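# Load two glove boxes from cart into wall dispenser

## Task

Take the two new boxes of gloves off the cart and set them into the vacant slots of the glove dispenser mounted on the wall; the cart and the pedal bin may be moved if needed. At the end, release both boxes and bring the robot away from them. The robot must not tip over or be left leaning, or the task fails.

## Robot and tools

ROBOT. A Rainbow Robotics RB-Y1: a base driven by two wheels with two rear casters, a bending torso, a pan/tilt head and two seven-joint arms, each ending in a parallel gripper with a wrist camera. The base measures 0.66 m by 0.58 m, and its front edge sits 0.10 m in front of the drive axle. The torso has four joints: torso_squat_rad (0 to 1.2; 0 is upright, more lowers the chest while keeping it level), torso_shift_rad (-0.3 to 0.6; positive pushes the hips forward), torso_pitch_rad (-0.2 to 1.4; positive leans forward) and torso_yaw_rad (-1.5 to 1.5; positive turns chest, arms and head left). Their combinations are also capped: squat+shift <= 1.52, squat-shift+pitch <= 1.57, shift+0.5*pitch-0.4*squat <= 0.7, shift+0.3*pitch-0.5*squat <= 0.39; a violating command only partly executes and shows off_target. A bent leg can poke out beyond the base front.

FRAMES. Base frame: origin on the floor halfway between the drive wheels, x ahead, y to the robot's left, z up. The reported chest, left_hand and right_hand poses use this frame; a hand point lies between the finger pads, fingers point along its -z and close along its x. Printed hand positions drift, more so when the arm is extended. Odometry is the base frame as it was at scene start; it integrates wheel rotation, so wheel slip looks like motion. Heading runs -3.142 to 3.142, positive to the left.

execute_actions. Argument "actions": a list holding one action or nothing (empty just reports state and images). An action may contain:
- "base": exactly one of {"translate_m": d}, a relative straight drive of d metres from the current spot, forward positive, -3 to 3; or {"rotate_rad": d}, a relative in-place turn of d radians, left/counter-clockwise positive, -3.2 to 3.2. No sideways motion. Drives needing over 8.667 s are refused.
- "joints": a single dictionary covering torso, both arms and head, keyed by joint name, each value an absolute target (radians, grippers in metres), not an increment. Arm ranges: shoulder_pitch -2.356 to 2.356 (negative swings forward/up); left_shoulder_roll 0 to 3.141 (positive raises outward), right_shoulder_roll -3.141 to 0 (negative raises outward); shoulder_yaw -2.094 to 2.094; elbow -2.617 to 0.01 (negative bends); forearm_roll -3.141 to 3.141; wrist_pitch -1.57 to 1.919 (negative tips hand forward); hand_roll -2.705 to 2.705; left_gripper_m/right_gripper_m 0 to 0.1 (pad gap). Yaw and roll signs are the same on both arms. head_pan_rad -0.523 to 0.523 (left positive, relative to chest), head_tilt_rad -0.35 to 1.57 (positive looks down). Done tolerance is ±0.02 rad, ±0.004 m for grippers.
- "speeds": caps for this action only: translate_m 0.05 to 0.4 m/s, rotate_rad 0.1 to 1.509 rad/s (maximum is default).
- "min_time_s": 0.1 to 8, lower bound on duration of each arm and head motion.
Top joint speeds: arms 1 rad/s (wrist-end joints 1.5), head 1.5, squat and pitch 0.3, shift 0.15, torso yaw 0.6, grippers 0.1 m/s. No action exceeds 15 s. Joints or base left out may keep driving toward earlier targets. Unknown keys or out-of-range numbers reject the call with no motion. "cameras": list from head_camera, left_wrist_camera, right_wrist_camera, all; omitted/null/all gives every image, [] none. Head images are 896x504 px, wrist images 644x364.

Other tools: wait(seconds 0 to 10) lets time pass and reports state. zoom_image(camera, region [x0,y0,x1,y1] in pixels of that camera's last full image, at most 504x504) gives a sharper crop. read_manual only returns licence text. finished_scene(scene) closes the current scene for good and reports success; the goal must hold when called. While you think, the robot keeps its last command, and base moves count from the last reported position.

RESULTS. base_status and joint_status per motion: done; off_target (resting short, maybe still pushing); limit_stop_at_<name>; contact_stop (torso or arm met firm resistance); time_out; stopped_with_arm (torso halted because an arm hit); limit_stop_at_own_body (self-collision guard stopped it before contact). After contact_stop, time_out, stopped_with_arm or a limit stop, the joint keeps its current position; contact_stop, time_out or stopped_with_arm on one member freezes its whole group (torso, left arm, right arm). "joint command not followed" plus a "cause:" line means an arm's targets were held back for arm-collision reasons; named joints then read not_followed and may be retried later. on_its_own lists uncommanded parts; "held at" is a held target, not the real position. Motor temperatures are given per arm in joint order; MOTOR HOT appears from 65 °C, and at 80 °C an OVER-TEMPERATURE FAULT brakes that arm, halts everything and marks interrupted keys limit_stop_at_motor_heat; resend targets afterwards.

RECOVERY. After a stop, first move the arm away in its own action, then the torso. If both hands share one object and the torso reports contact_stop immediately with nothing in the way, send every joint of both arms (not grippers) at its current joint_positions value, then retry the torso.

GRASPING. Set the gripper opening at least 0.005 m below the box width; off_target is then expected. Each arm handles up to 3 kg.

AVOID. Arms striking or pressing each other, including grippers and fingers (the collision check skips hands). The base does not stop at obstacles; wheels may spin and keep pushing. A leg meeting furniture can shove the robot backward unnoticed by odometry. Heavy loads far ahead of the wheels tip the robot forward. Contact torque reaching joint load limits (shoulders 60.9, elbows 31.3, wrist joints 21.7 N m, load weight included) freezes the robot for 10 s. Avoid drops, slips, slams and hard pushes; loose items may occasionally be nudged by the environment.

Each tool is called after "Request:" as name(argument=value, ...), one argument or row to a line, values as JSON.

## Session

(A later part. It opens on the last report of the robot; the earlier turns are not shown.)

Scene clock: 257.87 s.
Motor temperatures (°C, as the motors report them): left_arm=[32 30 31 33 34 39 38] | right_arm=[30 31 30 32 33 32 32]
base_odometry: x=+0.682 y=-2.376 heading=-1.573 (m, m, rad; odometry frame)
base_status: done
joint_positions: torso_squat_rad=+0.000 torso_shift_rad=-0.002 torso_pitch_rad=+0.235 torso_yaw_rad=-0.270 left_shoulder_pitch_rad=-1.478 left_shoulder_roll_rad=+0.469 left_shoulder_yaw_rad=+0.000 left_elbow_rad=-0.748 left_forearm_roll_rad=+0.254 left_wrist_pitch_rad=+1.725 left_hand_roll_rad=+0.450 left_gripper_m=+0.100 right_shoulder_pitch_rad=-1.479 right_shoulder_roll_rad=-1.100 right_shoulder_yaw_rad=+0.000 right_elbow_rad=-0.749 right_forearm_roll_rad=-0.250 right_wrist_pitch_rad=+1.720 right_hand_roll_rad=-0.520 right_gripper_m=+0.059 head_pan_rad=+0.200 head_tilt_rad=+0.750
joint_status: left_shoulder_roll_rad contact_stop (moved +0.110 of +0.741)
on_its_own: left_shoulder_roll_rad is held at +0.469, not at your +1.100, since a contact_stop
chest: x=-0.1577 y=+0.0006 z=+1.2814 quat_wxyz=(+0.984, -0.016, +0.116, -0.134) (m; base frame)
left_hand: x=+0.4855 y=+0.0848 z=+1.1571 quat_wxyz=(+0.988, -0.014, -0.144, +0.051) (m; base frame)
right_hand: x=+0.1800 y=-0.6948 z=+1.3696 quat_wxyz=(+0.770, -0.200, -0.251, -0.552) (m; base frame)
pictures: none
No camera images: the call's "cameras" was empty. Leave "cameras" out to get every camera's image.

Request:
execute_actions(
  actions=[
    {"joints":{"left_shoulder_roll_rad":1.1,"left_shoulder_pitch_rad":-1.48,"left_elbow_rad":-0.75,"left_wrist_pitch_rad":1.72,"left_forearm_roll_rad":0.25}},
  ],
  cameras=[],
)

Request:
execute_actions(
  actions=[
    {"joints":{"torso_yaw_rad":0.125,"right_shoulder_pitch_rad":-1.48,"right_shoulder_roll_rad":-0.36,"right_hand_roll_rad":-0.305,"head_pan_rad":-0.1,"head_tilt_rad":0.65},"min_time_s":2},
  ],
  cameras=["head_camera"],
)

Scene clock: 265.00 s.
Motor temperatures (°C, as the motors report them): left_arm=[32 30 31 33 34 38 38] | right_arm=[30 31 30 32 33 32 32]
base_odometry: x=+0.682 y=-2.376 heading=-1.573 (m, m, rad; odometry frame)
base_status: not commanded
joint_positions: torso_squat_rad=+0.000 torso_shift_rad=-0.002 torso_pitch_rad=+0.235 torso_yaw_rad=-0.270 left_shoulder_pitch_rad=-1.480 left_shoulder_roll_rad=+1.100 left_shoulder_yaw_rad=+0.000 left_elbow_rad=-0.750 left_forearm_roll_rad=+0.250 left_wrist_pitch_rad=+1.720 left_hand_roll_rad=+0.450 left_gripper_m=+0.100 right_shoulder_pitch_rad=-1.479 right_shoulder_roll_rad=-1.099 right_shoulder_yaw_rad=+0.000 right_elbow_rad=-0.749 right_forearm_roll_rad=-0.250 right_wrist_pitch_rad=+1.720 right_hand_roll_rad=-0.520 right_gripper_m=+0.059 head_pan_rad=+0.200 head_tilt_rad=+0.750
joint_status: all done
chest: x=-0.1577 y=+0.0006 z=+1.2814 quat_wxyz=(+0.984, -0.016, +0.116, -0.134) (m; base frame)
left_hand: x=+0.4853 y=+0.4389 z=+1.2972 quat_wxyz=(+0.909, +0.089, -0.257, +0.316) (m; base frame)
right_hand: x=+0.1801 y=-0.6947 z=+1.3696 quat_wxyz=(+0.770, -0.200, -0.251, -0.552) (m; base frame)
pictures: none
No camera images: the call's "cameras" was empty. Leave "cameras" out to get every camera's image.

Scene clock: 267.30 s.
Motor temperatures (°C, as the motors report them): left_arm=[32 30 31 33 34 38 38] | right_arm=[30 31 30 32 33 32 32]
base_odometry: x=+0.682 y=-2.376 heading=-1.573 (m, m, rad; odometry frame)
base_status: not commanded
joint_positions: torso_squat_rad=+0.000 torso_shift_rad=-0.002 torso_pitch_rad=+0.235 torso_yaw_rad=+0.125 left_shoulder_pitch_rad=-1.480 left_shoulder_roll_rad=+1.100 left_shoulder_yaw_rad=+0.000 left_elbow_rad=-0.750 left_forearm_roll_rad=+0.250 left_wrist_pitch_rad=+1.720 left_hand_roll_rad=+0.450 left_gripper_m=+0.100 right_shoulder_pitch_rad=-1.479 right_shoulder_roll_rad=-0.360 right_shoulder_yaw_rad=+0.000 right_elbow_rad=-0.749 right_forearm_roll_rad=-0.250 right_wrist_pitch_rad=+1.720 right_hand_roll_rad=-0.305 right_gripper_m=+0.059 head_pan_rad=-0.100 head_tilt_rad=+0.650
joint_status: all done
chest: x=-0.1576 y=+0.0006 z=+1.2814 quat_wxyz=(+0.991, +0.007, +0.117, +0.062) (m; base frame)
left_hand: x=+0.2748 y=+0.6443 z=+1.3476 quat_wxyz=(+0.827, +0.178, -0.249, +0.472) (m; base frame)
right_hand: x=+0.4541 y=-0.1151 z=+1.1435 quat_wxyz=(+0.992, -0.003, -0.130, +0.000) (m; base frame)
pictures: head_camera
camera_calibration (this result's frames):
head_camera: T_world_to_cam=[[-0.0116827, -0.999426, 0.0318085, -0.0458127], [-0.790477, -0.0102507, -0.612407, 0.896532], [0.612381, -0.0322984, -0.789903, 1.16041], [0, 0, 0, 1]] pos_world=[-0.00246215, 0.000883235, 1.46711]
Images, in order (width x height): head_camera 896x504.

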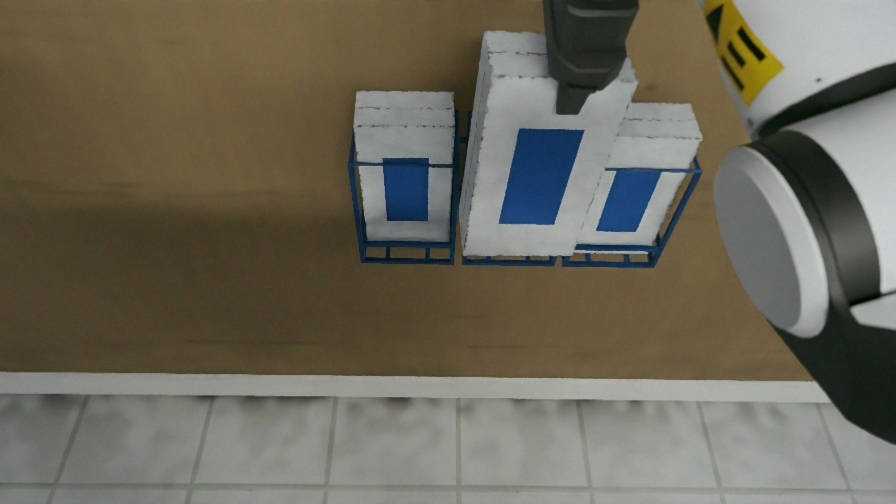

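Request:
execute_actions(
  actions=[
    {"base":{"translate_m":0.11},"speeds":{"translate_m":0.06},"joints":{"head_tilt_rad":0.75}},
  ],
  cameras=["head_camera"],
)

Scene clock: 273.07 s.
Motor temperatures (°C, as the motors report them): left_arm=[32 30 31 33 34 37 38] | right_arm=[31 31 30 32 33 32 32]
base_odometry: x=+0.682 y=-2.485 heading=-1.574 (m, m, rad; odometry frame)
base_status: done
joint_positions: torso_squat_rad=+0.000 torso_shift_rad=-0.002 torso_pitch_rad=+0.235 torso_yaw_rad=+0.125 left_shoulder_pitch_rad=-1.480 left_shoulder_roll_rad=+1.100 left_shoulder_yaw_rad=+0.000 left_elbow_rad=-0.750 left_forearm_roll_rad=+0.250 left_wrist_pitch_rad=+1.720 left_hand_roll_rad=+0.450 left_gripper_m=+0.100 right_shoulder_pitch_rad=-1.479 right_shoulder_roll_rad=-0.359 right_shoulder_yaw_rad=+0.000 right_elbow_rad=-0.749 right_forearm_roll_rad=-0.250 right_wrist_pitch_rad=+1.721 right_hand_roll_rad=-0.305 right_gripper_m=+0.057 head_pan_rad=-0.100 head_tilt_rad=+0.750
joint_status: all done
chest: x=-0.1576 y=+0.0006 z=+1.2814 quat_wxyz=(+0.991, +0.007, +0.117, +0.062) (m; base frame)
left_hand: x=+0.2748 y=+0.6443 z=+1.3475 quat_wxyz=(+0.827, +0.178, -0.249, +0.472) (m; base frame)
right_hand: x=+0.4538 y=-0.1151 z=+1.1431 quat_wxyz=(+0.992, -0.004, -0.129, +0.000) (m; base frame)
pictures: head_camera
camera_calibration (this result's frames):
head_camera: T_world_to_cam=[[-0.00779467, -0.999348, 0.0352597, -0.0505042], [-0.847646, -0.0121033, -0.530423, 0.770823], [0.530504, -0.0340222, -0.846999, 1.23703], [0, 0, 0, 1]] pos_world=[-0.00326014, 0.000944946, 1.45841]
Images, in order (width x height): head_camera 896x504.

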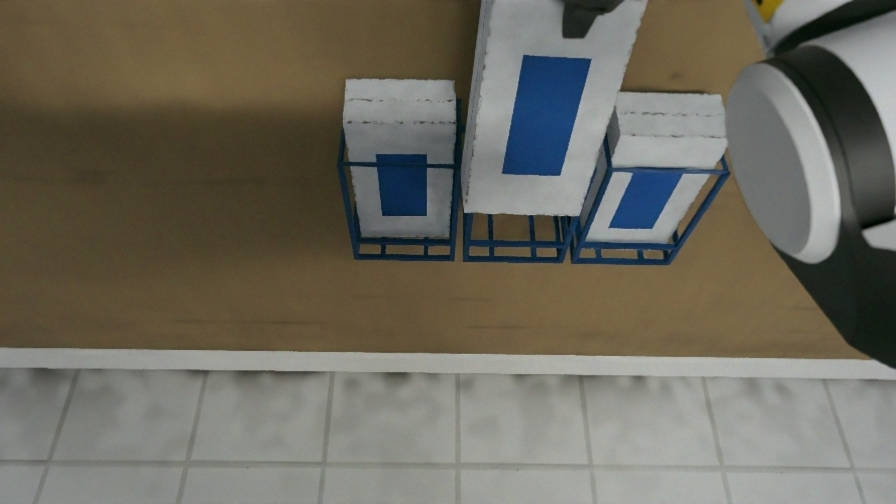

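Request:
execute_actions(
  actions=[
    {"base":{"translate_m":-0.1},"joints":{"torso_pitch_rad":0.16}},
  ],
)

Scene clock: 281.97 s.
Motor temperatures (°C, as the motors report them): left_arm=[32 30 31 33 34 36 38] | right_arm=[31 31 30 32 33 32 32]
base_odometry: x=+0.682 y=-2.386 heading=-1.574 (m, m, rad; odometry frame)
base_status: done
joint_positions: torso_squat_rad=+0.000 torso_shift_rad=-0.002 torso_pitch_rad=+0.160 torso_yaw_rad=+0.125 left_shoulder_pitch_rad=-1.480 left_shoulder_roll_rad=+1.100 left_shoulder_yaw_rad=+0.000 left_elbow_rad=-0.750 left_forearm_roll_rad=+0.250 left_wrist_pitch_rad=+1.720 left_hand_roll_rad=+0.450 left_gripper_m=+0.100 right_shoulder_pitch_rad=-1.479 right_shoulder_roll_rad=-0.360 right_shoulder_yaw_rad=+0.000 right_elbow_rad=-0.749 right_forearm_roll_rad=-0.250 right_wrist_pitch_rad=+1.720 right_hand_roll_rad=-0.305 right_gripper_m=+0.058 head_pan_rad=-0.100 head_tilt_rad=+0.750
joint_status: all done
chest: x=-0.1804 y=+0.0007 z=+1.2860 quat_wxyz=(+0.995, +0.005, +0.080, +0.062) (m; base frame)
left_hand: x=+0.2458 y=+0.6444 z=+1.3843 quat_wxyz=(+0.817, +0.160, -0.280, +0.478) (m; base frame)
right_hand: x=+0.4399 y=-0.1151 z=+1.1941 quat_wxyz=(+0.986, -0.004, -0.167, +0.000) (m; base frame)
pictures: head_camera, left_wrist_camera, right_wrist_camera
camera_calibration (this result's frames):
head_camera: T_world_to_cam=[[-0.010387, -0.999348, 0.0345832, -0.050436], [-0.805445, -0.0121339, -0.592547, 0.841456], [0.59258, -0.0340096, -0.804793, 1.20989], [0, 0, 0, 1]] pos_world=[-0.0397358, 0.000954993, 1.47406]
left_wrist_camera: T_world_to_cam=[[0.390064, 0.681875, 0.618786, -1.39174], [0.442466, -0.72815, 0.523471, -0.339206], [0.807511, 0.0696049, -0.585732, 0.657533], [0, 0, 0, 1]] pos_world=[0.16199, 0.656231, 1.42389]
right_wrist_camera: T_world_to_cam=[[-0.934399, -0.00348876, -0.356211, 0.838013], [-0.232763, 0.762947, 0.603103, -0.501349], [0.269666, 0.646452, -0.713709, 0.897933], [0, 0, 0, 1]] pos_world=[0.424201, -0.195045, 1.24174]
Images, in order (width x height): head_camera 896x504, left_wrist_camera 644x364, right_wrist_camera 644x364.

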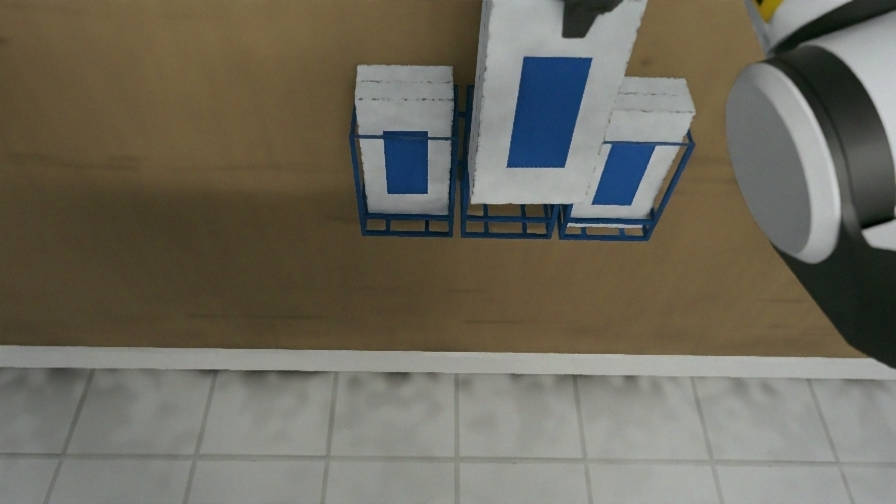

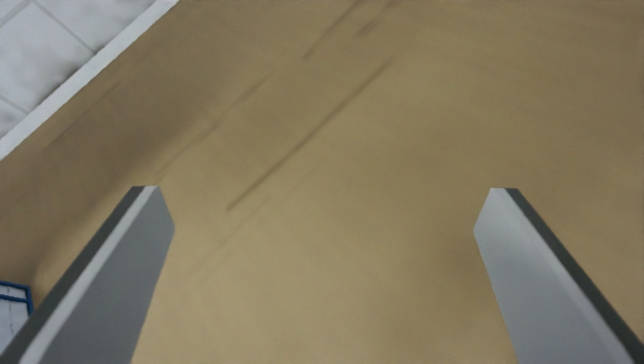

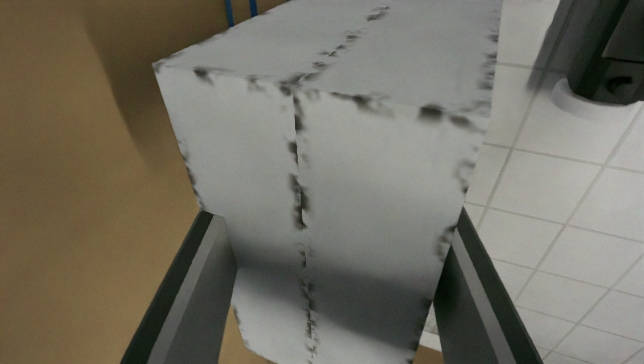

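Request:
execute_actions(
  actions=[
    {"base":{"translate_m":0.12},"speeds":{"translate_m":0.06},"joints":{"head_tilt_rad":0.85}},
  ],
  cameras=["head_camera"],
)

Scene clock: 289.43 s.
Motor temperatures (°C, as the motors report them): left_arm=[32 30 31 33 34 36 38] | right_arm=[31 30 30 32 33 32 32]
base_odometry: x=+0.682 y=-2.506 heading=-1.574 (m, m, rad; odometry frame)
base_status: done
joint_positions: torso_squat_rad=+0.000 torso_shift_rad=-0.002 torso_pitch_rad=+0.160 torso_yaw_rad=+0.125 left_shoulder_pitch_rad=-1.480 left_shoulder_roll_rad=+1.100 left_shoulder_yaw_rad=+0.000 left_elbow_rad=-0.750 left_forearm_roll_rad=+0.250 left_wrist_pitch_rad=+1.720 left_hand_roll_rad=+0.450 left_gripper_m=+0.100 right_shoulder_pitch_rad=-1.479 right_shoulder_roll_rad=-0.360 right_shoulder_yaw_rad=+0.000 right_elbow_rad=-0.749 right_forearm_roll_rad=-0.250 right_wrist_pitch_rad=+1.720 right_hand_roll_rad=-0.305 right_gripper_m=+0.058 head_pan_rad=-0.100 head_tilt_rad=+0.850
joint_status: all done
chest: x=-0.1803 y=+0.0007 z=+1.2860 quat_wxyz=(+0.995, +0.005, +0.080, +0.062) (m; base frame)
left_hand: x=+0.2460 y=+0.6444 z=+1.3842 quat_wxyz=(+0.817, +0.160, -0.280, +0.478) (m; base frame)
right_hand: x=+0.4400 y=-0.1151 z=+1.1940 quat_wxyz=(+0.986, -0.004, -0.167, +0.000) (m; base frame)
pictures: head_camera
camera_calibration (this result's frames):
head_camera: T_world_to_cam=[[-0.00636039, -0.999261, 0.0379105, -0.0548244], [-0.860649, -0.013833, -0.50901, 0.710929], [0.509159, -0.0358651, -0.859925, 1.28082], [0, 0, 0, 1]] pos_world=[-0.0406278, 0.000987141, 1.46536]
Images, in order (width x height): head_camera 896x504.

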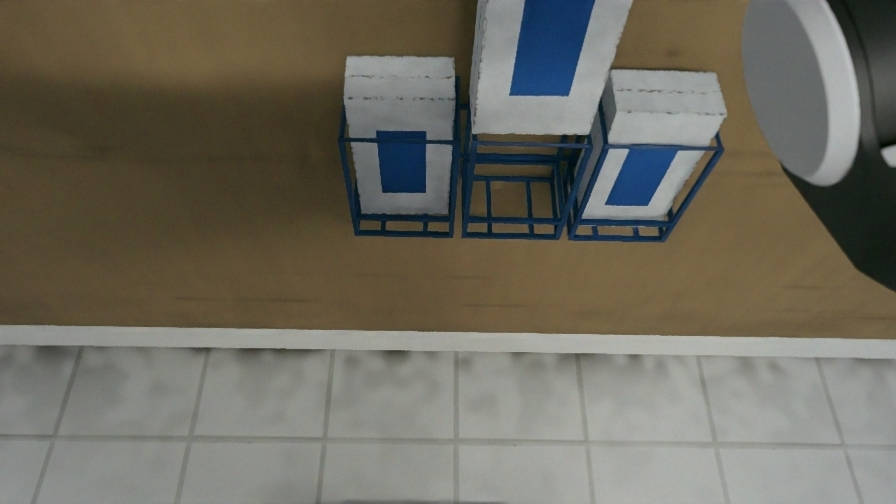

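Request:
execute_actions(
  actions=[
    {"base":{"translate_m":0.03},"speeds":{"translate_m":0.05}},
  ],
  cameras=[],
)

Request:
execute_actions(
  actions=[
    {"joints":{"torso_squat_rad":0.45}},
  ],
  cameras=["head_camera"],
)

Scene clock: 298.57 s.
Motor temperatures (°C, as the motors report them): left_arm=[31 30 31 33 34 35 38] | right_arm=[32 30 30 32 33 32 32]
base_odometry: x=+0.682 y=-2.535 heading=-1.575 (m, m, rad; odometry frame)
base_status: done
joint_positions: torso_squat_rad=+0.000 torso_shift_rad=-0.002 torso_pitch_rad=+0.160 torso_yaw_rad=+0.125 left_shoulder_pitch_rad=-1.480 left_shoulder_roll_rad=+1.100 left_shoulder_yaw_rad=+0.000 left_elbow_rad=-0.750 left_forearm_roll_rad=+0.250 left_wrist_pitch_rad=+1.720 left_hand_roll_rad=+0.450 left_gripper_m=+0.100 right_shoulder_pitch_rad=-1.479 right_shoulder_roll_rad=-0.360 right_shoulder_yaw_rad=+0.000 right_elbow_rad=-0.749 right_forearm_roll_rad=-0.250 right_wrist_pitch_rad=+1.720 right_hand_roll_rad=-0.305 right_gripper_m=+0.058 head_pan_rad=-0.100 head_tilt_rad=+0.850
joint_status: not commanded
chest: x=-0.1803 y=+0.0007 z=+1.2860 quat_wxyz=(+0.995, +0.005, +0.080, +0.062) (m; base frame)
left_hand: x=+0.2460 y=+0.6443 z=+1.3842 quat_wxyz=(+0.817, +0.160, -0.280, +0.478) (m; base frame)
right_hand: x=+0.4400 y=-0.1151 z=+1.1940 quat_wxyz=(+0.986, -0.004, -0.167, +0.000) (m; base frame)
pictures: none
No camera images: the call's "cameras" was empty. Leave "cameras" out to get every camera's image.

Scene clock: 300.93 s.
Motor temperatures (°C, as the motors report them): left_arm=[31 30 31 33 34 35 38] | right_arm=[32 30 30 32 33 32 32]
base_odometry: x=+0.682 y=-2.535 heading=-1.575 (m, m, rad; odometry frame)
base_status: not commanded
joint_positions: torso_squat_rad=+0.450 torso_shift_rad=-0.003 torso_pitch_rad=+0.157 torso_yaw_rad=+0.125 left_shoulder_pitch_rad=-1.480 left_shoulder_roll_rad=+1.100 left_shoulder_yaw_rad=+0.000 left_elbow_rad=-0.750 left_forearm_roll_rad=+0.250 left_wrist_pitch_rad=+1.720 left_hand_roll_rad=+0.450 left_gripper_m=+0.100 right_shoulder_pitch_rad=-1.486 right_shoulder_roll_rad=-0.366 right_shoulder_yaw_rad=+0.000 right_elbow_rad=-0.754 right_forearm_roll_rad=-0.248 right_wrist_pitch_rad=+1.719 right_hand_roll_rad=-0.305 right_gripper_m=+0.059 head_pan_rad=-0.100 head_tilt_rad=+0.850
joint_status: all done
chest: x=-0.1816 y=+0.0006 z=+1.2163 quat_wxyz=(+0.995, +0.005, +0.078, +0.062) (m; base frame)
left_hand: x=+0.2446 y=+0.6441 z=+1.3158 quat_wxyz=(+0.817, +0.159, -0.281, +0.478) (m; base frame)
right_hand: x=+0.4413 y=-0.1173 z=+1.1327 quat_wxyz=(+0.985, -0.004, -0.175, -0.002) (m; base frame)
pictures: head_camera
camera_calibration (this result's frames):
head_camera: T_world_to_cam=[[-0.00688829, -0.999257, 0.0379118, -0.0523978], [-0.859192, -0.0134826, -0.511476, 0.67759], [0.511607, -0.0360967, -0.858461, 1.22031], [0, 0, 0, 1]] pos_world=[-0.0425008, 0.000826052, 1.39615]
Images, in order (width x height): head_camera 896x504.

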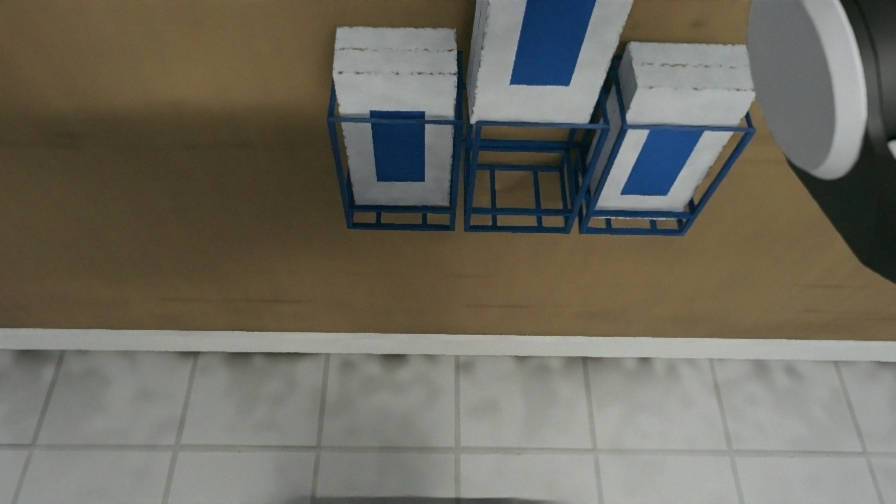

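Request:
execute_actions(
  actions=[
    {"joints":{"torso_squat_rad":0.3,"right_shoulder_pitch_rad":-1.48,"right_shoulder_roll_rad":-0.36,"right_elbow_rad":-0.75,"right_wrist_pitch_rad":1.72,"right_forearm_roll_rad":-0.25}},
  ],
  cameras=[],
)

Request:
execute_actions(
  actions=[
    {"base":{"translate_m":0.01},"speeds":{"translate_m":0.05},"joints":{"torso_yaw_rad":0.108,"right_hand_roll_rad":-0.29}},
  ],
  cameras=["head_camera"],
)

Request:
zoom_image(
  camera="head_camera",
  region=[400, 0, 760, 250],
)

Scene clock: 308.57 s.
Motor temperatures (°C, as the motors report them): left_arm=[31 30 31 33 34 35 38] | right_arm=[31 30 30 32 34 32 32]
base_odometry: x=+0.682 y=-2.535 heading=-1.575 (m, m, rad; odometry frame)
base_status: not commanded
joint_positions: torso_squat_rad=+0.300 torso_shift_rad=-0.002 torso_pitch_rad=+0.160 torso_yaw_rad=+0.125 left_shoulder_pitch_rad=-1.480 left_shoulder_roll_rad=+1.100 left_shoulder_yaw_rad=+0.000 left_elbow_rad=-0.750 left_forearm_roll_rad=+0.250 left_wrist_pitch_rad=+1.720 left_hand_roll_rad=+0.450 left_gripper_m=+0.100 right_shoulder_pitch_rad=-1.480 right_shoulder_roll_rad=-0.360 right_shoulder_yaw_rad=+0.000 right_elbow_rad=-0.750 right_forearm_roll_rad=-0.250 right_wrist_pitch_rad=+1.720 right_hand_roll_rad=-0.305 right_gripper_m=+0.059 head_pan_rad=-0.100 head_tilt_rad=+0.850
joint_status: all done
chest: x=-0.1801 y=+0.0006 z=+1.2547 quat_wxyz=(+0.995, +0.005, +0.080, +0.062) (m; base frame)
left_hand: x=+0.2462 y=+0.6442 z=+1.3529 quat_wxyz=(+0.817, +0.160, -0.280, +0.478) (m; base frame)
right_hand: x=+0.4403 y=-0.1153 z=+1.1631 quat_wxyz=(+0.986, -0.003, -0.167, +0.000) (m; base frame)
pictures: none
No camera images: the call's "cameras" was empty. Leave "cameras" out to get every camera's image.

Scene clock: 310.07 s.
Motor temperatures (°C, as the motors report them): left_arm=[31 30 31 33 34 35 38] | right_arm=[31 30 30 32 34 32 32]
base_odometry: x=+0.682 y=-2.545 heading=-1.576 (m, m, rad; odometry frame)
base_status: done
joint_positions: torso_squat_rad=+0.300 torso_shift_rad=-0.002 torso_pitch_rad=+0.160 torso_yaw_rad=+0.108 left_shoulder_pitch_rad=-1.480 left_shoulder_roll_rad=+1.100 left_shoulder_yaw_rad=+0.000 left_elbow_rad=-0.750 left_forearm_roll_rad=+0.250 left_wrist_pitch_rad=+1.720 left_hand_roll_rad=+0.450 left_gripper_m=+0.100 right_shoulder_pitch_rad=-1.479 right_shoulder_roll_rad=-0.360 right_shoulder_yaw_rad=+0.000 right_elbow_rad=-0.750 right_forearm_roll_rad=-0.250 right_wrist_pitch_rad=+1.720 right_hand_roll_rad=-0.290 right_gripper_m=+0.059 head_pan_rad=-0.100 head_tilt_rad=+0.850
joint_status: all done
chest: x=-0.1802 y=+0.0007 z=+1.2547 quat_wxyz=(+0.995, +0.004, +0.080, +0.054) (m; base frame)
left_hand: x=+0.2569 y=+0.6373 z=+1.3511 quat_wxyz=(+0.821, +0.156, -0.281, +0.472) (m; base frame)
right_hand: x=+0.4381 y=-0.1258 z=+1.1633 quat_wxyz=(+0.986, -0.007, -0.167, -0.001) (m; base frame)
pictures: head_camera
camera_calibration (this result's frames):
head_camera: T_world_to_cam=[[-0.0231734, -0.998905, 0.0406538, -0.060129], [-0.860773, -0.000746129, -0.508989, 0.695015], [0.508462, -0.0467887, -0.859813, 1.25365], [0, 0, 0, 1]] pos_world=[-0.040575, -0.000888007, 1.4341]
Images, in order (width x height): head_camera 896x504.

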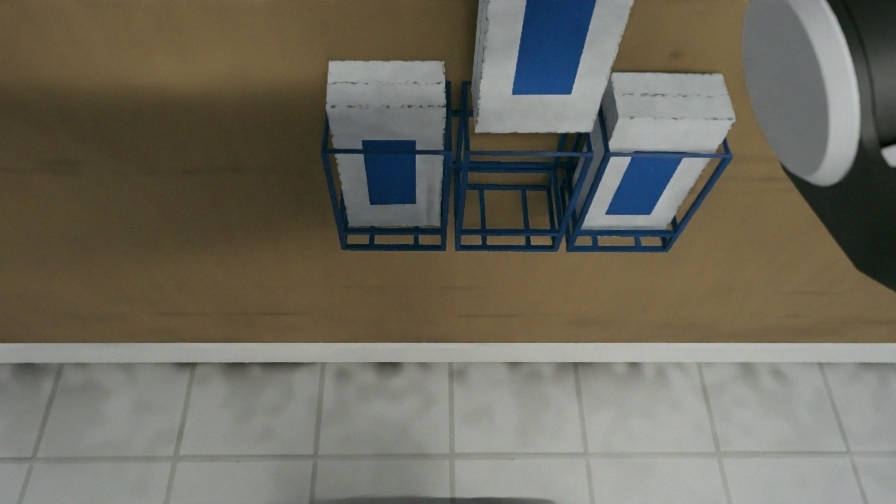

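Region (400, 0, 760, 250) of head_camera's 896x504 image, scaled by 1.400, with more detail than that image has; it fills the top 350 rows of this view, and the rest is white.

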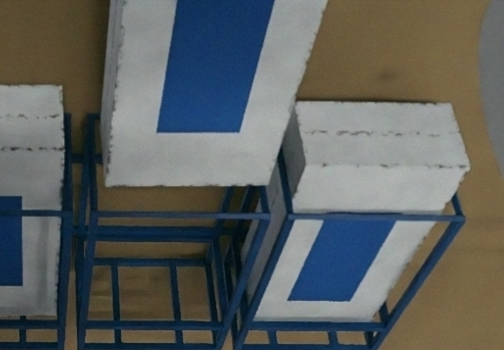

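Request:
execute_actions(
  actions=[
    {"joints":{"torso_yaw_rad":0.114}},
  ],
  cameras=[],
)

Request:
execute_actions(
  actions=[
    {"joints":{"torso_squat_rad":0.55}},
  ],
  cameras=["head_camera"],
)

Scene clock: 318.60 s.
Motor temperatures (°C, as the motors report them): left_arm=[31 30 31 33 34 35 38] | right_arm=[31 30 30 32 33 32 32]
base_odometry: x=+0.682 y=-2.545 heading=-1.576 (m, m, rad; odometry frame)
base_status: not commanded
joint_positions: torso_squat_rad=+0.300 torso_shift_rad=-0.002 torso_pitch_rad=+0.160 torso_yaw_rad=+0.114 left_shoulder_pitch_rad=-1.480 left_shoulder_roll_rad=+1.100 left_shoulder_yaw_rad=+0.000 left_elbow_rad=-0.750 left_forearm_roll_rad=+0.250 left_wrist_pitch_rad=+1.720 left_hand_roll_rad=+0.450 left_gripper_m=+0.100 right_shoulder_pitch_rad=-1.479 right_shoulder_roll_rad=-0.360 right_shoulder_yaw_rad=+0.000 right_elbow_rad=-0.750 right_forearm_roll_rad=-0.250 right_wrist_pitch_rad=+1.720 right_hand_roll_rad=-0.290 right_gripper_m=+0.059 head_pan_rad=-0.100 head_tilt_rad=+0.850
joint_status: all done
chest: x=-0.1802 y=+0.0007 z=+1.2547 quat_wxyz=(+0.995, +0.004, +0.080, +0.057) (m; base frame)
left_hand: x=+0.2531 y=+0.6398 z=+1.3517 quat_wxyz=(+0.820, +0.157, -0.281, +0.474) (m; base frame)
right_hand: x=+0.4388 y=-0.1221 z=+1.1631 quat_wxyz=(+0.986, -0.007, -0.167, +0.002) (m; base frame)
pictures: none
No camera images: the call's "cameras" was empty. Leave "cameras" out to get every camera's image.

Scene clock: 320.27 s.
Motor temperatures (°C, as the motors report them): left_arm=[31 30 31 33 34 35 38] | right_arm=[31 30 30 32 33 32 32]
base_odometry: x=+0.682 y=-2.545 heading=-1.576 (m, m, rad; odometry frame)
base_status: not commanded
joint_positions: torso_squat_rad=+0.550 torso_shift_rad=-0.002 torso_pitch_rad=+0.160 torso_yaw_rad=+0.114 left_shoulder_pitch_rad=-1.480 left_shoulder_roll_rad=+1.100 left_shoulder_yaw_rad=+0.000 left_elbow_rad=-0.750 left_forearm_roll_rad=+0.250 left_wrist_pitch_rad=+1.720 left_hand_roll_rad=+0.450 left_gripper_m=+0.100 right_shoulder_pitch_rad=-1.479 right_shoulder_roll_rad=-0.360 right_shoulder_yaw_rad=+0.000 right_elbow_rad=-0.750 right_forearm_roll_rad=-0.250 right_wrist_pitch_rad=+1.720 right_hand_roll_rad=-0.290 right_gripper_m=+0.059 head_pan_rad=-0.100 head_tilt_rad=+0.850
joint_status: all done
chest: x=-0.1801 y=+0.0006 z=+1.1828 quat_wxyz=(+0.995, +0.004, +0.080, +0.057) (m; base frame)
left_hand: x=+0.2532 y=+0.6397 z=+1.2799 quat_wxyz=(+0.820, +0.157, -0.281, +0.474) (m; base frame)
right_hand: x=+0.4390 y=-0.1221 z=+1.0913 quat_wxyz=(+0.986, -0.007, -0.167, +0.002) (m; base frame)
pictures: head_camera
camera_calibration (this result's frames):
head_camera: T_world_to_cam=[[-0.0172918, -0.999062, 0.0397122, -0.0550867], [-0.860684, -0.00534019, -0.509111, 0.658649], [0.508846, -0.0429831, -0.859784, 1.19177], [0, 0, 0, 1]] pos_world=[-0.0404905, -0.000291849, 1.36218]
Images, in order (width x height): head_camera 896x504.

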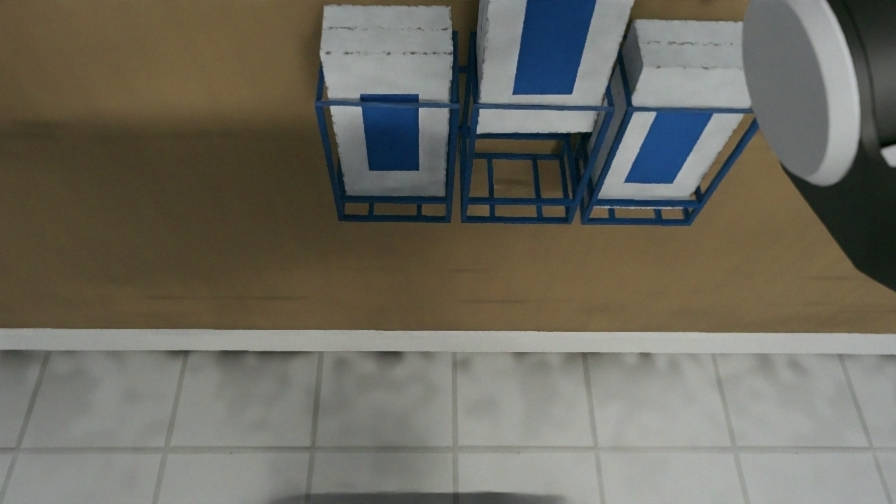

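Request:
execute_actions(
  actions=[
    {"joints":{"torso_pitch_rad":0.21}},
  ],
  cameras=[],
)

Request:
execute_actions(
  actions=[
    {"joints":{"torso_squat_rad":0.75,"head_tilt_rad":0.72}},
  ],
  cameras=["head_camera"],
)

Scene clock: 328.37 s.
Motor temperatures (°C, as the motors report them): left_arm=[31 30 31 33 34 35 38] | right_arm=[32 30 30 32 33 33 32]
base_odometry: x=+0.682 y=-2.545 heading=-1.576 (m, m, rad; odometry frame)
base_status: not commanded
joint_positions: torso_squat_rad=+0.551 torso_shift_rad=-0.005 torso_pitch_rad=+0.205 torso_yaw_rad=+0.114 left_shoulder_pitch_rad=-1.480 left_shoulder_roll_rad=+1.100 left_shoulder_yaw_rad=+0.000 left_elbow_rad=-0.750 left_forearm_roll_rad=+0.250 left_wrist_pitch_rad=+1.720 left_hand_roll_rad=+0.450 left_gripper_m=+0.100 right_shoulder_pitch_rad=-1.481 right_shoulder_roll_rad=-0.358 right_shoulder_yaw_rad=+0.000 right_elbow_rad=-0.750 right_forearm_roll_rad=-0.251 right_wrist_pitch_rad=+1.724 right_hand_roll_rad=-0.290 right_gripper_m=+0.059 head_pan_rad=-0.100 head_tilt_rad=+0.850
joint_status: all done
chest: x=-0.1678 y=+0.0006 z=+1.1800 quat_wxyz=(+0.993, +0.006, +0.102, +0.056) (m; base frame)
left_hand: x=+0.2697 y=+0.6395 z=+1.2574 quat_wxyz=(+0.826, +0.168, -0.262, +0.470) (m; base frame)
right_hand: x=+0.4456 y=-0.1210 z=+1.0614 quat_wxyz=(+0.990, -0.006, -0.143, +0.003) (m; base frame)
pictures: none
No camera images: the call's "cameras" was empty. Leave "cameras" out to get every camera's image.

Scene clock: 329.00 s.
Motor temperatures (°C, as the motors report them): left_arm=[31 30 31 33 34 35 38] | right_arm=[32 30 30 32 33 33 32]
base_odometry: x=+0.682 y=-2.545 heading=-1.575 (m, m, rad; odometry frame)
base_status: not commanded
joint_positions: torso_squat_rad=+0.553 torso_shift_rad=-0.007 torso_pitch_rad=+0.200 torso_yaw_rad=+0.113 left_shoulder_pitch_rad=-1.480 left_shoulder_roll_rad=+1.100 left_shoulder_yaw_rad=+0.000 left_elbow_rad=-0.750 left_forearm_roll_rad=+0.250 left_wrist_pitch_rad=+1.720 left_hand_roll_rad=+0.450 left_gripper_m=+0.100 right_shoulder_pitch_rad=-1.480 right_shoulder_roll_rad=-0.358 right_shoulder_yaw_rad=+0.000 right_elbow_rad=-0.750 right_forearm_roll_rad=-0.251 right_wrist_pitch_rad=+1.722 right_hand_roll_rad=-0.290 right_gripper_m=+0.059 head_pan_rad=-0.100 head_tilt_rad=+0.720
joint_status: torso_squat_rad contact_stop (moved +0.002 of +0.199); the others done
on_its_own: torso_squat_rad is held at +0.553, not at your +0.750, since a contact_stop
chest: x=-0.1709 y=+0.0006 z=+1.1794 quat_wxyz=(+0.993, +0.006, +0.100, +0.056) (m; base frame)
left_hand: x=+0.2665 y=+0.6393 z=+1.2590 quat_wxyz=(+0.825, +0.167, -0.264, +0.470) (m; base frame)
right_hand: x=+0.4432 y=-0.1216 z=+1.0629 quat_wxyz=(+0.989, -0.006, -0.146, +0.003) (m; base frame)
pictures: head_camera
camera_calibration (this result's frames):
head_camera: T_world_to_cam=[[-0.0219168, -0.999097, 0.0363974, -0.0505541], [-0.811553, -0.00348237, -0.584269, 0.778792], [0.583868, -0.0423437, -0.810744, 1.11927], [0, 0, 0, 1]] pos_world=[-0.0225848, -0.000402248, 1.36431]
Images, in order (width x height): head_camera 896x504.

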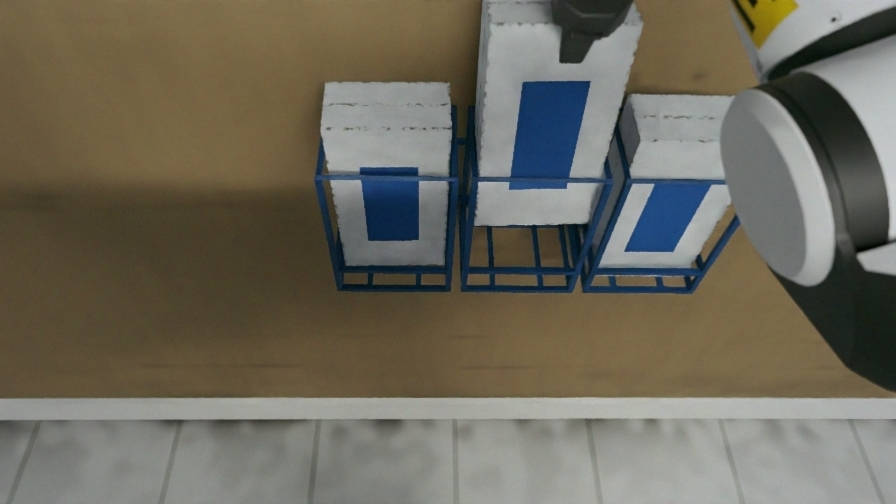

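Request:
execute_actions(
  actions=[
    {"base":{"translate_m":-0.012},"joints":{"torso_pitch_rad":0.17,"torso_shift_rad":0}},
  ],
  cameras=[],
)

Request:
execute_actions(
  actions=[
    {"joints":{"torso_squat_rad":0.75}},
  ],
  cameras=["head_camera"],
)

Scene clock: 334.70 s.
Motor temperatures (°C, as the motors report them): left_arm=[31 30 31 33 34 35 38] | right_arm=[32 30 30 32 33 34 32]
base_odometry: x=+0.682 y=-2.533 heading=-1.575 (m, m, rad; odometry frame)
base_status: done
joint_positions: torso_squat_rad=+0.553 torso_shift_rad=+0.000 torso_pitch_rad=+0.170 torso_yaw_rad=+0.113 left_shoulder_pitch_rad=-1.480 left_shoulder_roll_rad=+1.100 left_shoulder_yaw_rad=+0.000 left_elbow_rad=-0.750 left_forearm_roll_rad=+0.250 left_wrist_pitch_rad=+1.720 left_hand_roll_rad=+0.450 left_gripper_m=+0.100 right_shoulder_pitch_rad=-1.479 right_shoulder_roll_rad=-0.359 right_shoulder_yaw_rad=+0.000 right_elbow_rad=-0.750 right_forearm_roll_rad=-0.250 right_wrist_pitch_rad=+1.720 right_hand_roll_rad=-0.290 right_gripper_m=+0.059 head_pan_rad=-0.100 head_tilt_rad=+0.720
joint_status: all done
on_its_own: torso_squat_rad is held at +0.553, not at your +0.750, since a contact_stop
chest: x=-0.1755 y=+0.0006 z=+1.1812 quat_wxyz=(+0.995, +0.005, +0.085, +0.056) (m; base frame)
left_hand: x=+0.2591 y=+0.6395 z=+1.2740 quat_wxyz=(+0.821, +0.160, -0.277, +0.473) (m; base frame)
right_hand: x=+0.4424 y=-0.1224 z=+1.0834 quat_wxyz=(+0.987, -0.007, -0.162, +0.002) (m; base frame)
pictures: none
No camera images: the call's "cameras" was empty. Leave "cameras" out to get every camera's image.

Scene clock: 336.17 s.
Motor temperatures (°C, as the motors report them): left_arm=[31 30 31 33 34 35 38] | right_arm=[32 30 30 32 33 33 32]
base_odometry: x=+0.682 y=-2.533 heading=-1.575 (m, m, rad; odometry frame)
base_status: not commanded
joint_positions: torso_squat_rad=+0.750 torso_shift_rad=+0.000 torso_pitch_rad=+0.170 torso_yaw_rad=+0.113 left_shoulder_pitch_rad=-1.480 left_shoulder_roll_rad=+1.100 left_shoulder_yaw_rad=+0.000 left_elbow_rad=-0.750 left_forearm_roll_rad=+0.250 left_wrist_pitch_rad=+1.720 left_hand_roll_rad=+0.450 left_gripper_m=+0.100 right_shoulder_pitch_rad=-1.479 right_shoulder_roll_rad=-0.359 right_shoulder_yaw_rad=+0.000 right_elbow_rad=-0.750 right_forearm_roll_rad=-0.250 right_wrist_pitch_rad=+1.720 right_hand_roll_rad=-0.290 right_gripper_m=+0.059 head_pan_rad=-0.100 head_tilt_rad=+0.720
joint_status: all done
chest: x=-0.1756 y=+0.0005 z=+1.0977 quat_wxyz=(+0.995, +0.005, +0.085, +0.056) (m; base frame)
left_hand: x=+0.2590 y=+0.6394 z=+1.1904 quat_wxyz=(+0.821, +0.160, -0.277, +0.473) (m; base frame)
right_hand: x=+0.4424 y=-0.1225 z=+0.9999 quat_wxyz=(+0.987, -0.007, -0.162, +0.002) (m; base frame)
pictures: head_camera
camera_calibration (this result's frames):
head_camera: T_world_to_cam=[[-0.0228147, -0.999102, 0.0356931, -0.0471397], [-0.793584, -0.00361535, -0.60845, 0.756913], [0.608033, -0.0422071, -0.792789, 1.04028], [0, 0, 0, 1]] pos_world=[-0.0329265, -0.000453688, 1.28695]
Images, in order (width x height): head_camera 896x504.

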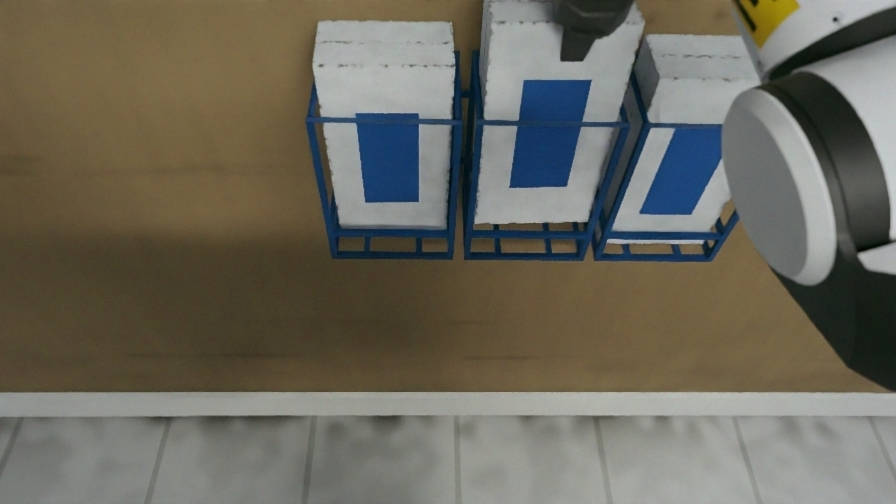

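Nearly down; go ~4 cm more and release.

Request:
execute_actions(
  actions=[
    {"joints":{"torso_squat_rad":0.83}},
  ],
  cameras=["head_camera"],
)

Request:
execute_actions(
  actions=[
    {"joints":{"right_gripper_m":0.1}},
  ],
  cameras=[],
)

Request:
execute_actions(
  actions=[
    {"joints":{"torso_squat_rad":0.3}},
  ],
  cameras=[],
)

Request:
execute_actions(
  actions=[
    {"base":{"translate_m":-0.6},"joints":{"head_tilt_rad":0.5}},
  ],
  cameras=[],
)

Request:
execute_actions(
  actions=[
    {"joints":{"torso_yaw_rad":0,"torso_pitch_rad":0,"left_shoulder_pitch_rad":0,"left_shoulder_roll_rad":0.3,"left_elbow_rad":-0.2,"left_wrist_pitch_rad":0,"right_shoulder_pitch_rad":0,"right_shoulder_roll_rad":-0.3,"right_elbow_rad":-0.2,"right_wrist_pitch_rad":0,"head_pan_rad":0,"head_tilt_rad":0.45}},
  ],
  cameras=["head_camera"],
)

Scene clock: 344.47 s.
Motor temperatures (°C, as the motors report them): left_arm=[31 30 31 33 34 35 38] | right_arm=[32 30 30 32 33 33 32]
base_odometry: x=+0.682 y=-2.533 heading=-1.575 (m, m, rad; odometry frame)
base_status: not commanded
joint_positions: torso_squat_rad=+0.830 torso_shift_rad=+0.000 torso_pitch_rad=+0.170 torso_yaw_rad=+0.113 left_shoulder_pitch_rad=-1.480 left_shoulder_roll_rad=+1.100 left_shoulder_yaw_rad=+0.000 left_elbow_rad=-0.750 left_forearm_roll_rad=+0.250 left_wrist_pitch_rad=+1.720 left_hand_roll_rad=+0.450 left_gripper_m=+0.100 right_shoulder_pitch_rad=-1.479 right_shoulder_roll_rad=-0.360 right_shoulder_yaw_rad=+0.000 right_elbow_rad=-0.749 right_forearm_roll_rad=-0.250 right_wrist_pitch_rad=+1.720 right_hand_roll_rad=-0.290 right_gripper_m=+0.059 head_pan_rad=-0.100 head_tilt_rad=+0.720
joint_status: all done
chest: x=-0.1756 y=+0.0005 z=+1.0579 quat_wxyz=(+0.995, +0.005, +0.085, +0.056) (m; base frame)
left_hand: x=+0.2590 y=+0.6394 z=+1.1507 quat_wxyz=(+0.821, +0.160, -0.277, +0.473) (m; base frame)
right_hand: x=+0.4424 y=-0.1226 z=+0.9601 quat_wxyz=(+0.987, -0.007, -0.162, +0.002) (m; base frame)
pictures: head_camera
camera_calibration (this result's frames):
head_camera: T_world_to_cam=[[-0.0228148, -0.999102, 0.0356931, -0.0457557], [-0.793586, -0.00361515, -0.608448, 0.732714], [0.608031, -0.0422071, -0.792791, 1.00875], [0, 0, 0, 1]] pos_world=[-0.0329219, -0.000489354, 1.24718]
Images, in order (width x height): head_camera 896x504.

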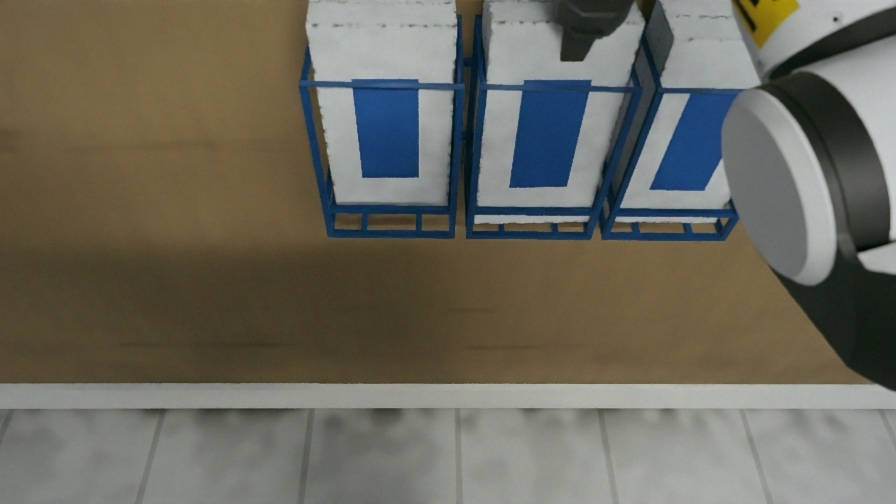

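Scene clock: 345.53 s.
Motor temperatures (°C, as the motors report them): left_arm=[31 30 31 33 34 35 38] | right_arm=[32 30 30 32 33 33 32]
base_odometry: x=+0.682 y=-2.533 heading=-1.575 (m, m, rad; odometry frame)
base_status: not commanded
joint_positions: torso_squat_rad=+0.830 torso_shift_rad=+0.000 torso_pitch_rad=+0.170 torso_yaw_rad=+0.113 left_shoulder_pitch_rad=-1.480 left_shoulder_roll_rad=+1.100 left_shoulder_yaw_rad=+0.000 left_elbow_rad=-0.750 left_forearm_roll_rad=+0.250 left_wrist_pitch_rad=+1.720 left_hand_roll_rad=+0.450 left_gripper_m=+0.100 right_shoulder_pitch_rad=-1.479 right_shoulder_roll_rad=-0.359 right_shoulder_yaw_rad=+0.000 right_elbow_rad=-0.749 right_forearm_roll_rad=-0.250 right_wrist_pitch_rad=+1.721 right_hand_roll_rad=-0.290 right_gripper_m=+0.098 head_pan_rad=-0.100 head_tilt_rad=+0.720
joint_status: all done
chest: x=-0.1757 y=+0.0005 z=+1.0579 quat_wxyz=(+0.995, +0.005, +0.085, +0.056) (m; base frame)
left_hand: x=+0.2589 y=+0.6394 z=+1.1507 quat_wxyz=(+0.821, +0.160, -0.277, +0.473) (m; base frame)
right_hand: x=+0.4420 y=-0.1225 z=+0.9601 quat_wxyz=(+0.987, -0.007, -0.161, +0.002) (m; base frame)
pictures: none
No camera images: the call's "cameras" was empty. Leave "cameras" out to get every camera's image.

Scene clock: 348.20 s.
Motor temperatures (°C, as the motors report them): left_arm=[31 30 31 33 34 35 38] | right_arm=[32 30 30 32 33 33 32]
base_odometry: x=+0.682 y=-2.533 heading=-1.575 (m, m, rad; odometry frame)
base_status: not commanded
joint_positions: torso_squat_rad=+0.300 torso_shift_rad=+0.000 torso_pitch_rad=+0.170 torso_yaw_rad=+0.113 left_shoulder_pitch_rad=-1.480 left_shoulder_roll_rad=+1.100 left_shoulder_yaw_rad=+0.000 left_elbow_rad=-0.750 left_forearm_roll_rad=+0.250 left_wrist_pitch_rad=+1.720 left_hand_roll_rad=+0.450 left_gripper_m=+0.100 right_shoulder_pitch_rad=-1.478 right_shoulder_roll_rad=-0.359 right_shoulder_yaw_rad=+0.000 right_elbow_rad=-0.749 right_forearm_roll_rad=-0.250 right_wrist_pitch_rad=+1.721 right_hand_roll_rad=-0.290 right_gripper_m=+0.098 head_pan_rad=-0.100 head_tilt_rad=+0.720
joint_status: all done
chest: x=-0.1758 y=+0.0007 z=+1.2542 quat_wxyz=(+0.995, +0.005, +0.085, +0.056) (m; base frame)
left_hand: x=+0.2588 y=+0.6395 z=+1.3471 quat_wxyz=(+0.821, +0.160, -0.277, +0.473) (m; base frame)
right_hand: x=+0.4417 y=-0.1224 z=+1.1558 quat_wxyz=(+0.987, -0.007, -0.161, +0.002) (m; base frame)
pictures: none
No camera images: the call's "cameras" was empty. Leave "cameras" out to get every camera's image.

Scene clock: 351.07 s.
Motor temperatures (°C, as the motors report them): left_arm=[31 30 31 33 34 35 38] | right_arm=[32 30 30 32 33 33 32]
base_odometry: x=+0.684 y=-1.933 heading=-1.576 (m, m, rad; odometry frame)
base_status: done
joint_positions: torso_squat_rad=+0.300 torso_shift_rad=+0.000 torso_pitch_rad=+0.170 torso_yaw_rad=+0.113 left_shoulder_pitch_rad=-1.480 left_shoulder_roll_rad=+1.100 left_shoulder_yaw_rad=+0.000 left_elbow_rad=-0.750 left_forearm_roll_rad=+0.250 left_wrist_pitch_rad=+1.720 left_hand_roll_rad=+0.450 left_gripper_m=+0.100 right_shoulder_pitch_rad=-1.480 right_shoulder_roll_rad=-0.360 right_shoulder_yaw_rad=+0.000 right_elbow_rad=-0.750 right_forearm_roll_rad=-0.250 right_wrist_pitch_rad=+1.720 right_hand_roll_rad=-0.290 right_gripper_m=+0.099 head_pan_rad=-0.100 head_tilt_rad=+0.500
joint_status: all done
chest: x=-0.1758 y=+0.0007 z=+1.2542 quat_wxyz=(+0.995, +0.005, +0.085, +0.056) (m; base frame)
left_hand: x=+0.2588 y=+0.6395 z=+1.3471 quat_wxyz=(+0.821, +0.160, -0.277, +0.473) (m; base frame)
right_hand: x=+0.4424 y=-0.1224 z=+1.1571 quat_wxyz=(+0.987, -0.007, -0.162, +0.002) (m; base frame)
pictures: none
No camera images: the call's "cameras" was empty. Leave "cameras" out to get every camera's image.

Scene clock: 353.83 s.
Motor temperatures (°C, as the motors report them): left_arm=[31 30 31 33 34 35 38] | right_arm=[32 30 30 32 33 33 32]
base_odometry: x=+0.684 y=-1.933 heading=-1.576 (m, m, rad; odometry frame)
base_status: not commanded
joint_positions: torso_squat_rad=+0.300 torso_shift_rad=+0.000 torso_pitch_rad=+0.000 torso_yaw_rad=+0.000 left_shoulder_pitch_rad=+0.000 left_shoulder_roll_rad=+0.300 left_shoulder_yaw_rad=+0.000 left_elbow_rad=-0.200 left_forearm_roll_rad=+0.250 left_wrist_pitch_rad=+0.000 left_hand_roll_rad=+0.450 left_gripper_m=+0.100 right_shoulder_pitch_rad=+0.000 right_shoulder_roll_rad=-0.300 right_shoulder_yaw_rad=+0.000 right_elbow_rad=-0.200 right_forearm_roll_rad=-0.250 right_wrist_pitch_rad=+0.000 right_hand_roll_rad=-0.290 right_gripper_m=+0.099 head_pan_rad=+0.000 head_tilt_rad=+0.450
joint_status: all done
chest: x=-0.2280 y=+0.0007 z=+1.2587 quat_wxyz=(+1.000, +0.000, +0.000, +0.000) (m; base frame)
left_hand: x=-0.1311 y=+0.4449 z=+0.6134 quat_wxyz=(+0.929, +0.106, -0.143, +0.323) (m; base frame)
right_hand: x=-0.1311 y=-0.4439 z=+0.6136 quat_wxyz=(+0.952, -0.117, -0.135, -0.248) (m; base frame)
pictures: head_camera
camera_calibration (this result's frames):
head_camera: T_world_to_cam=[[-0.0484258, -0.998644, 0.0191239, -0.0385045], [-0.458801, 0.00523288, -0.888524, 1.26829], [0.887218, -0.0518015, -0.458432, 0.794963], [0, 0, 0, 1]] pos_world=[-0.125275, -0.00390888, 1.49208]
Images, in order (width x height): head_camera 896x504.

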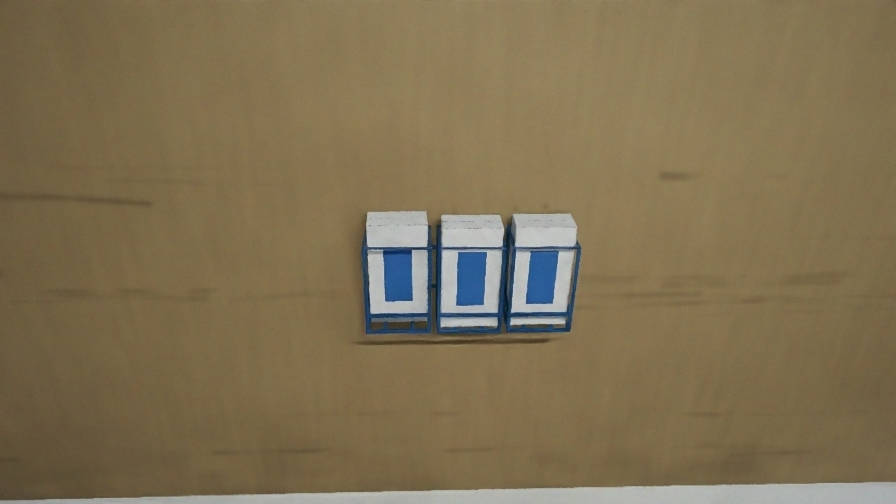

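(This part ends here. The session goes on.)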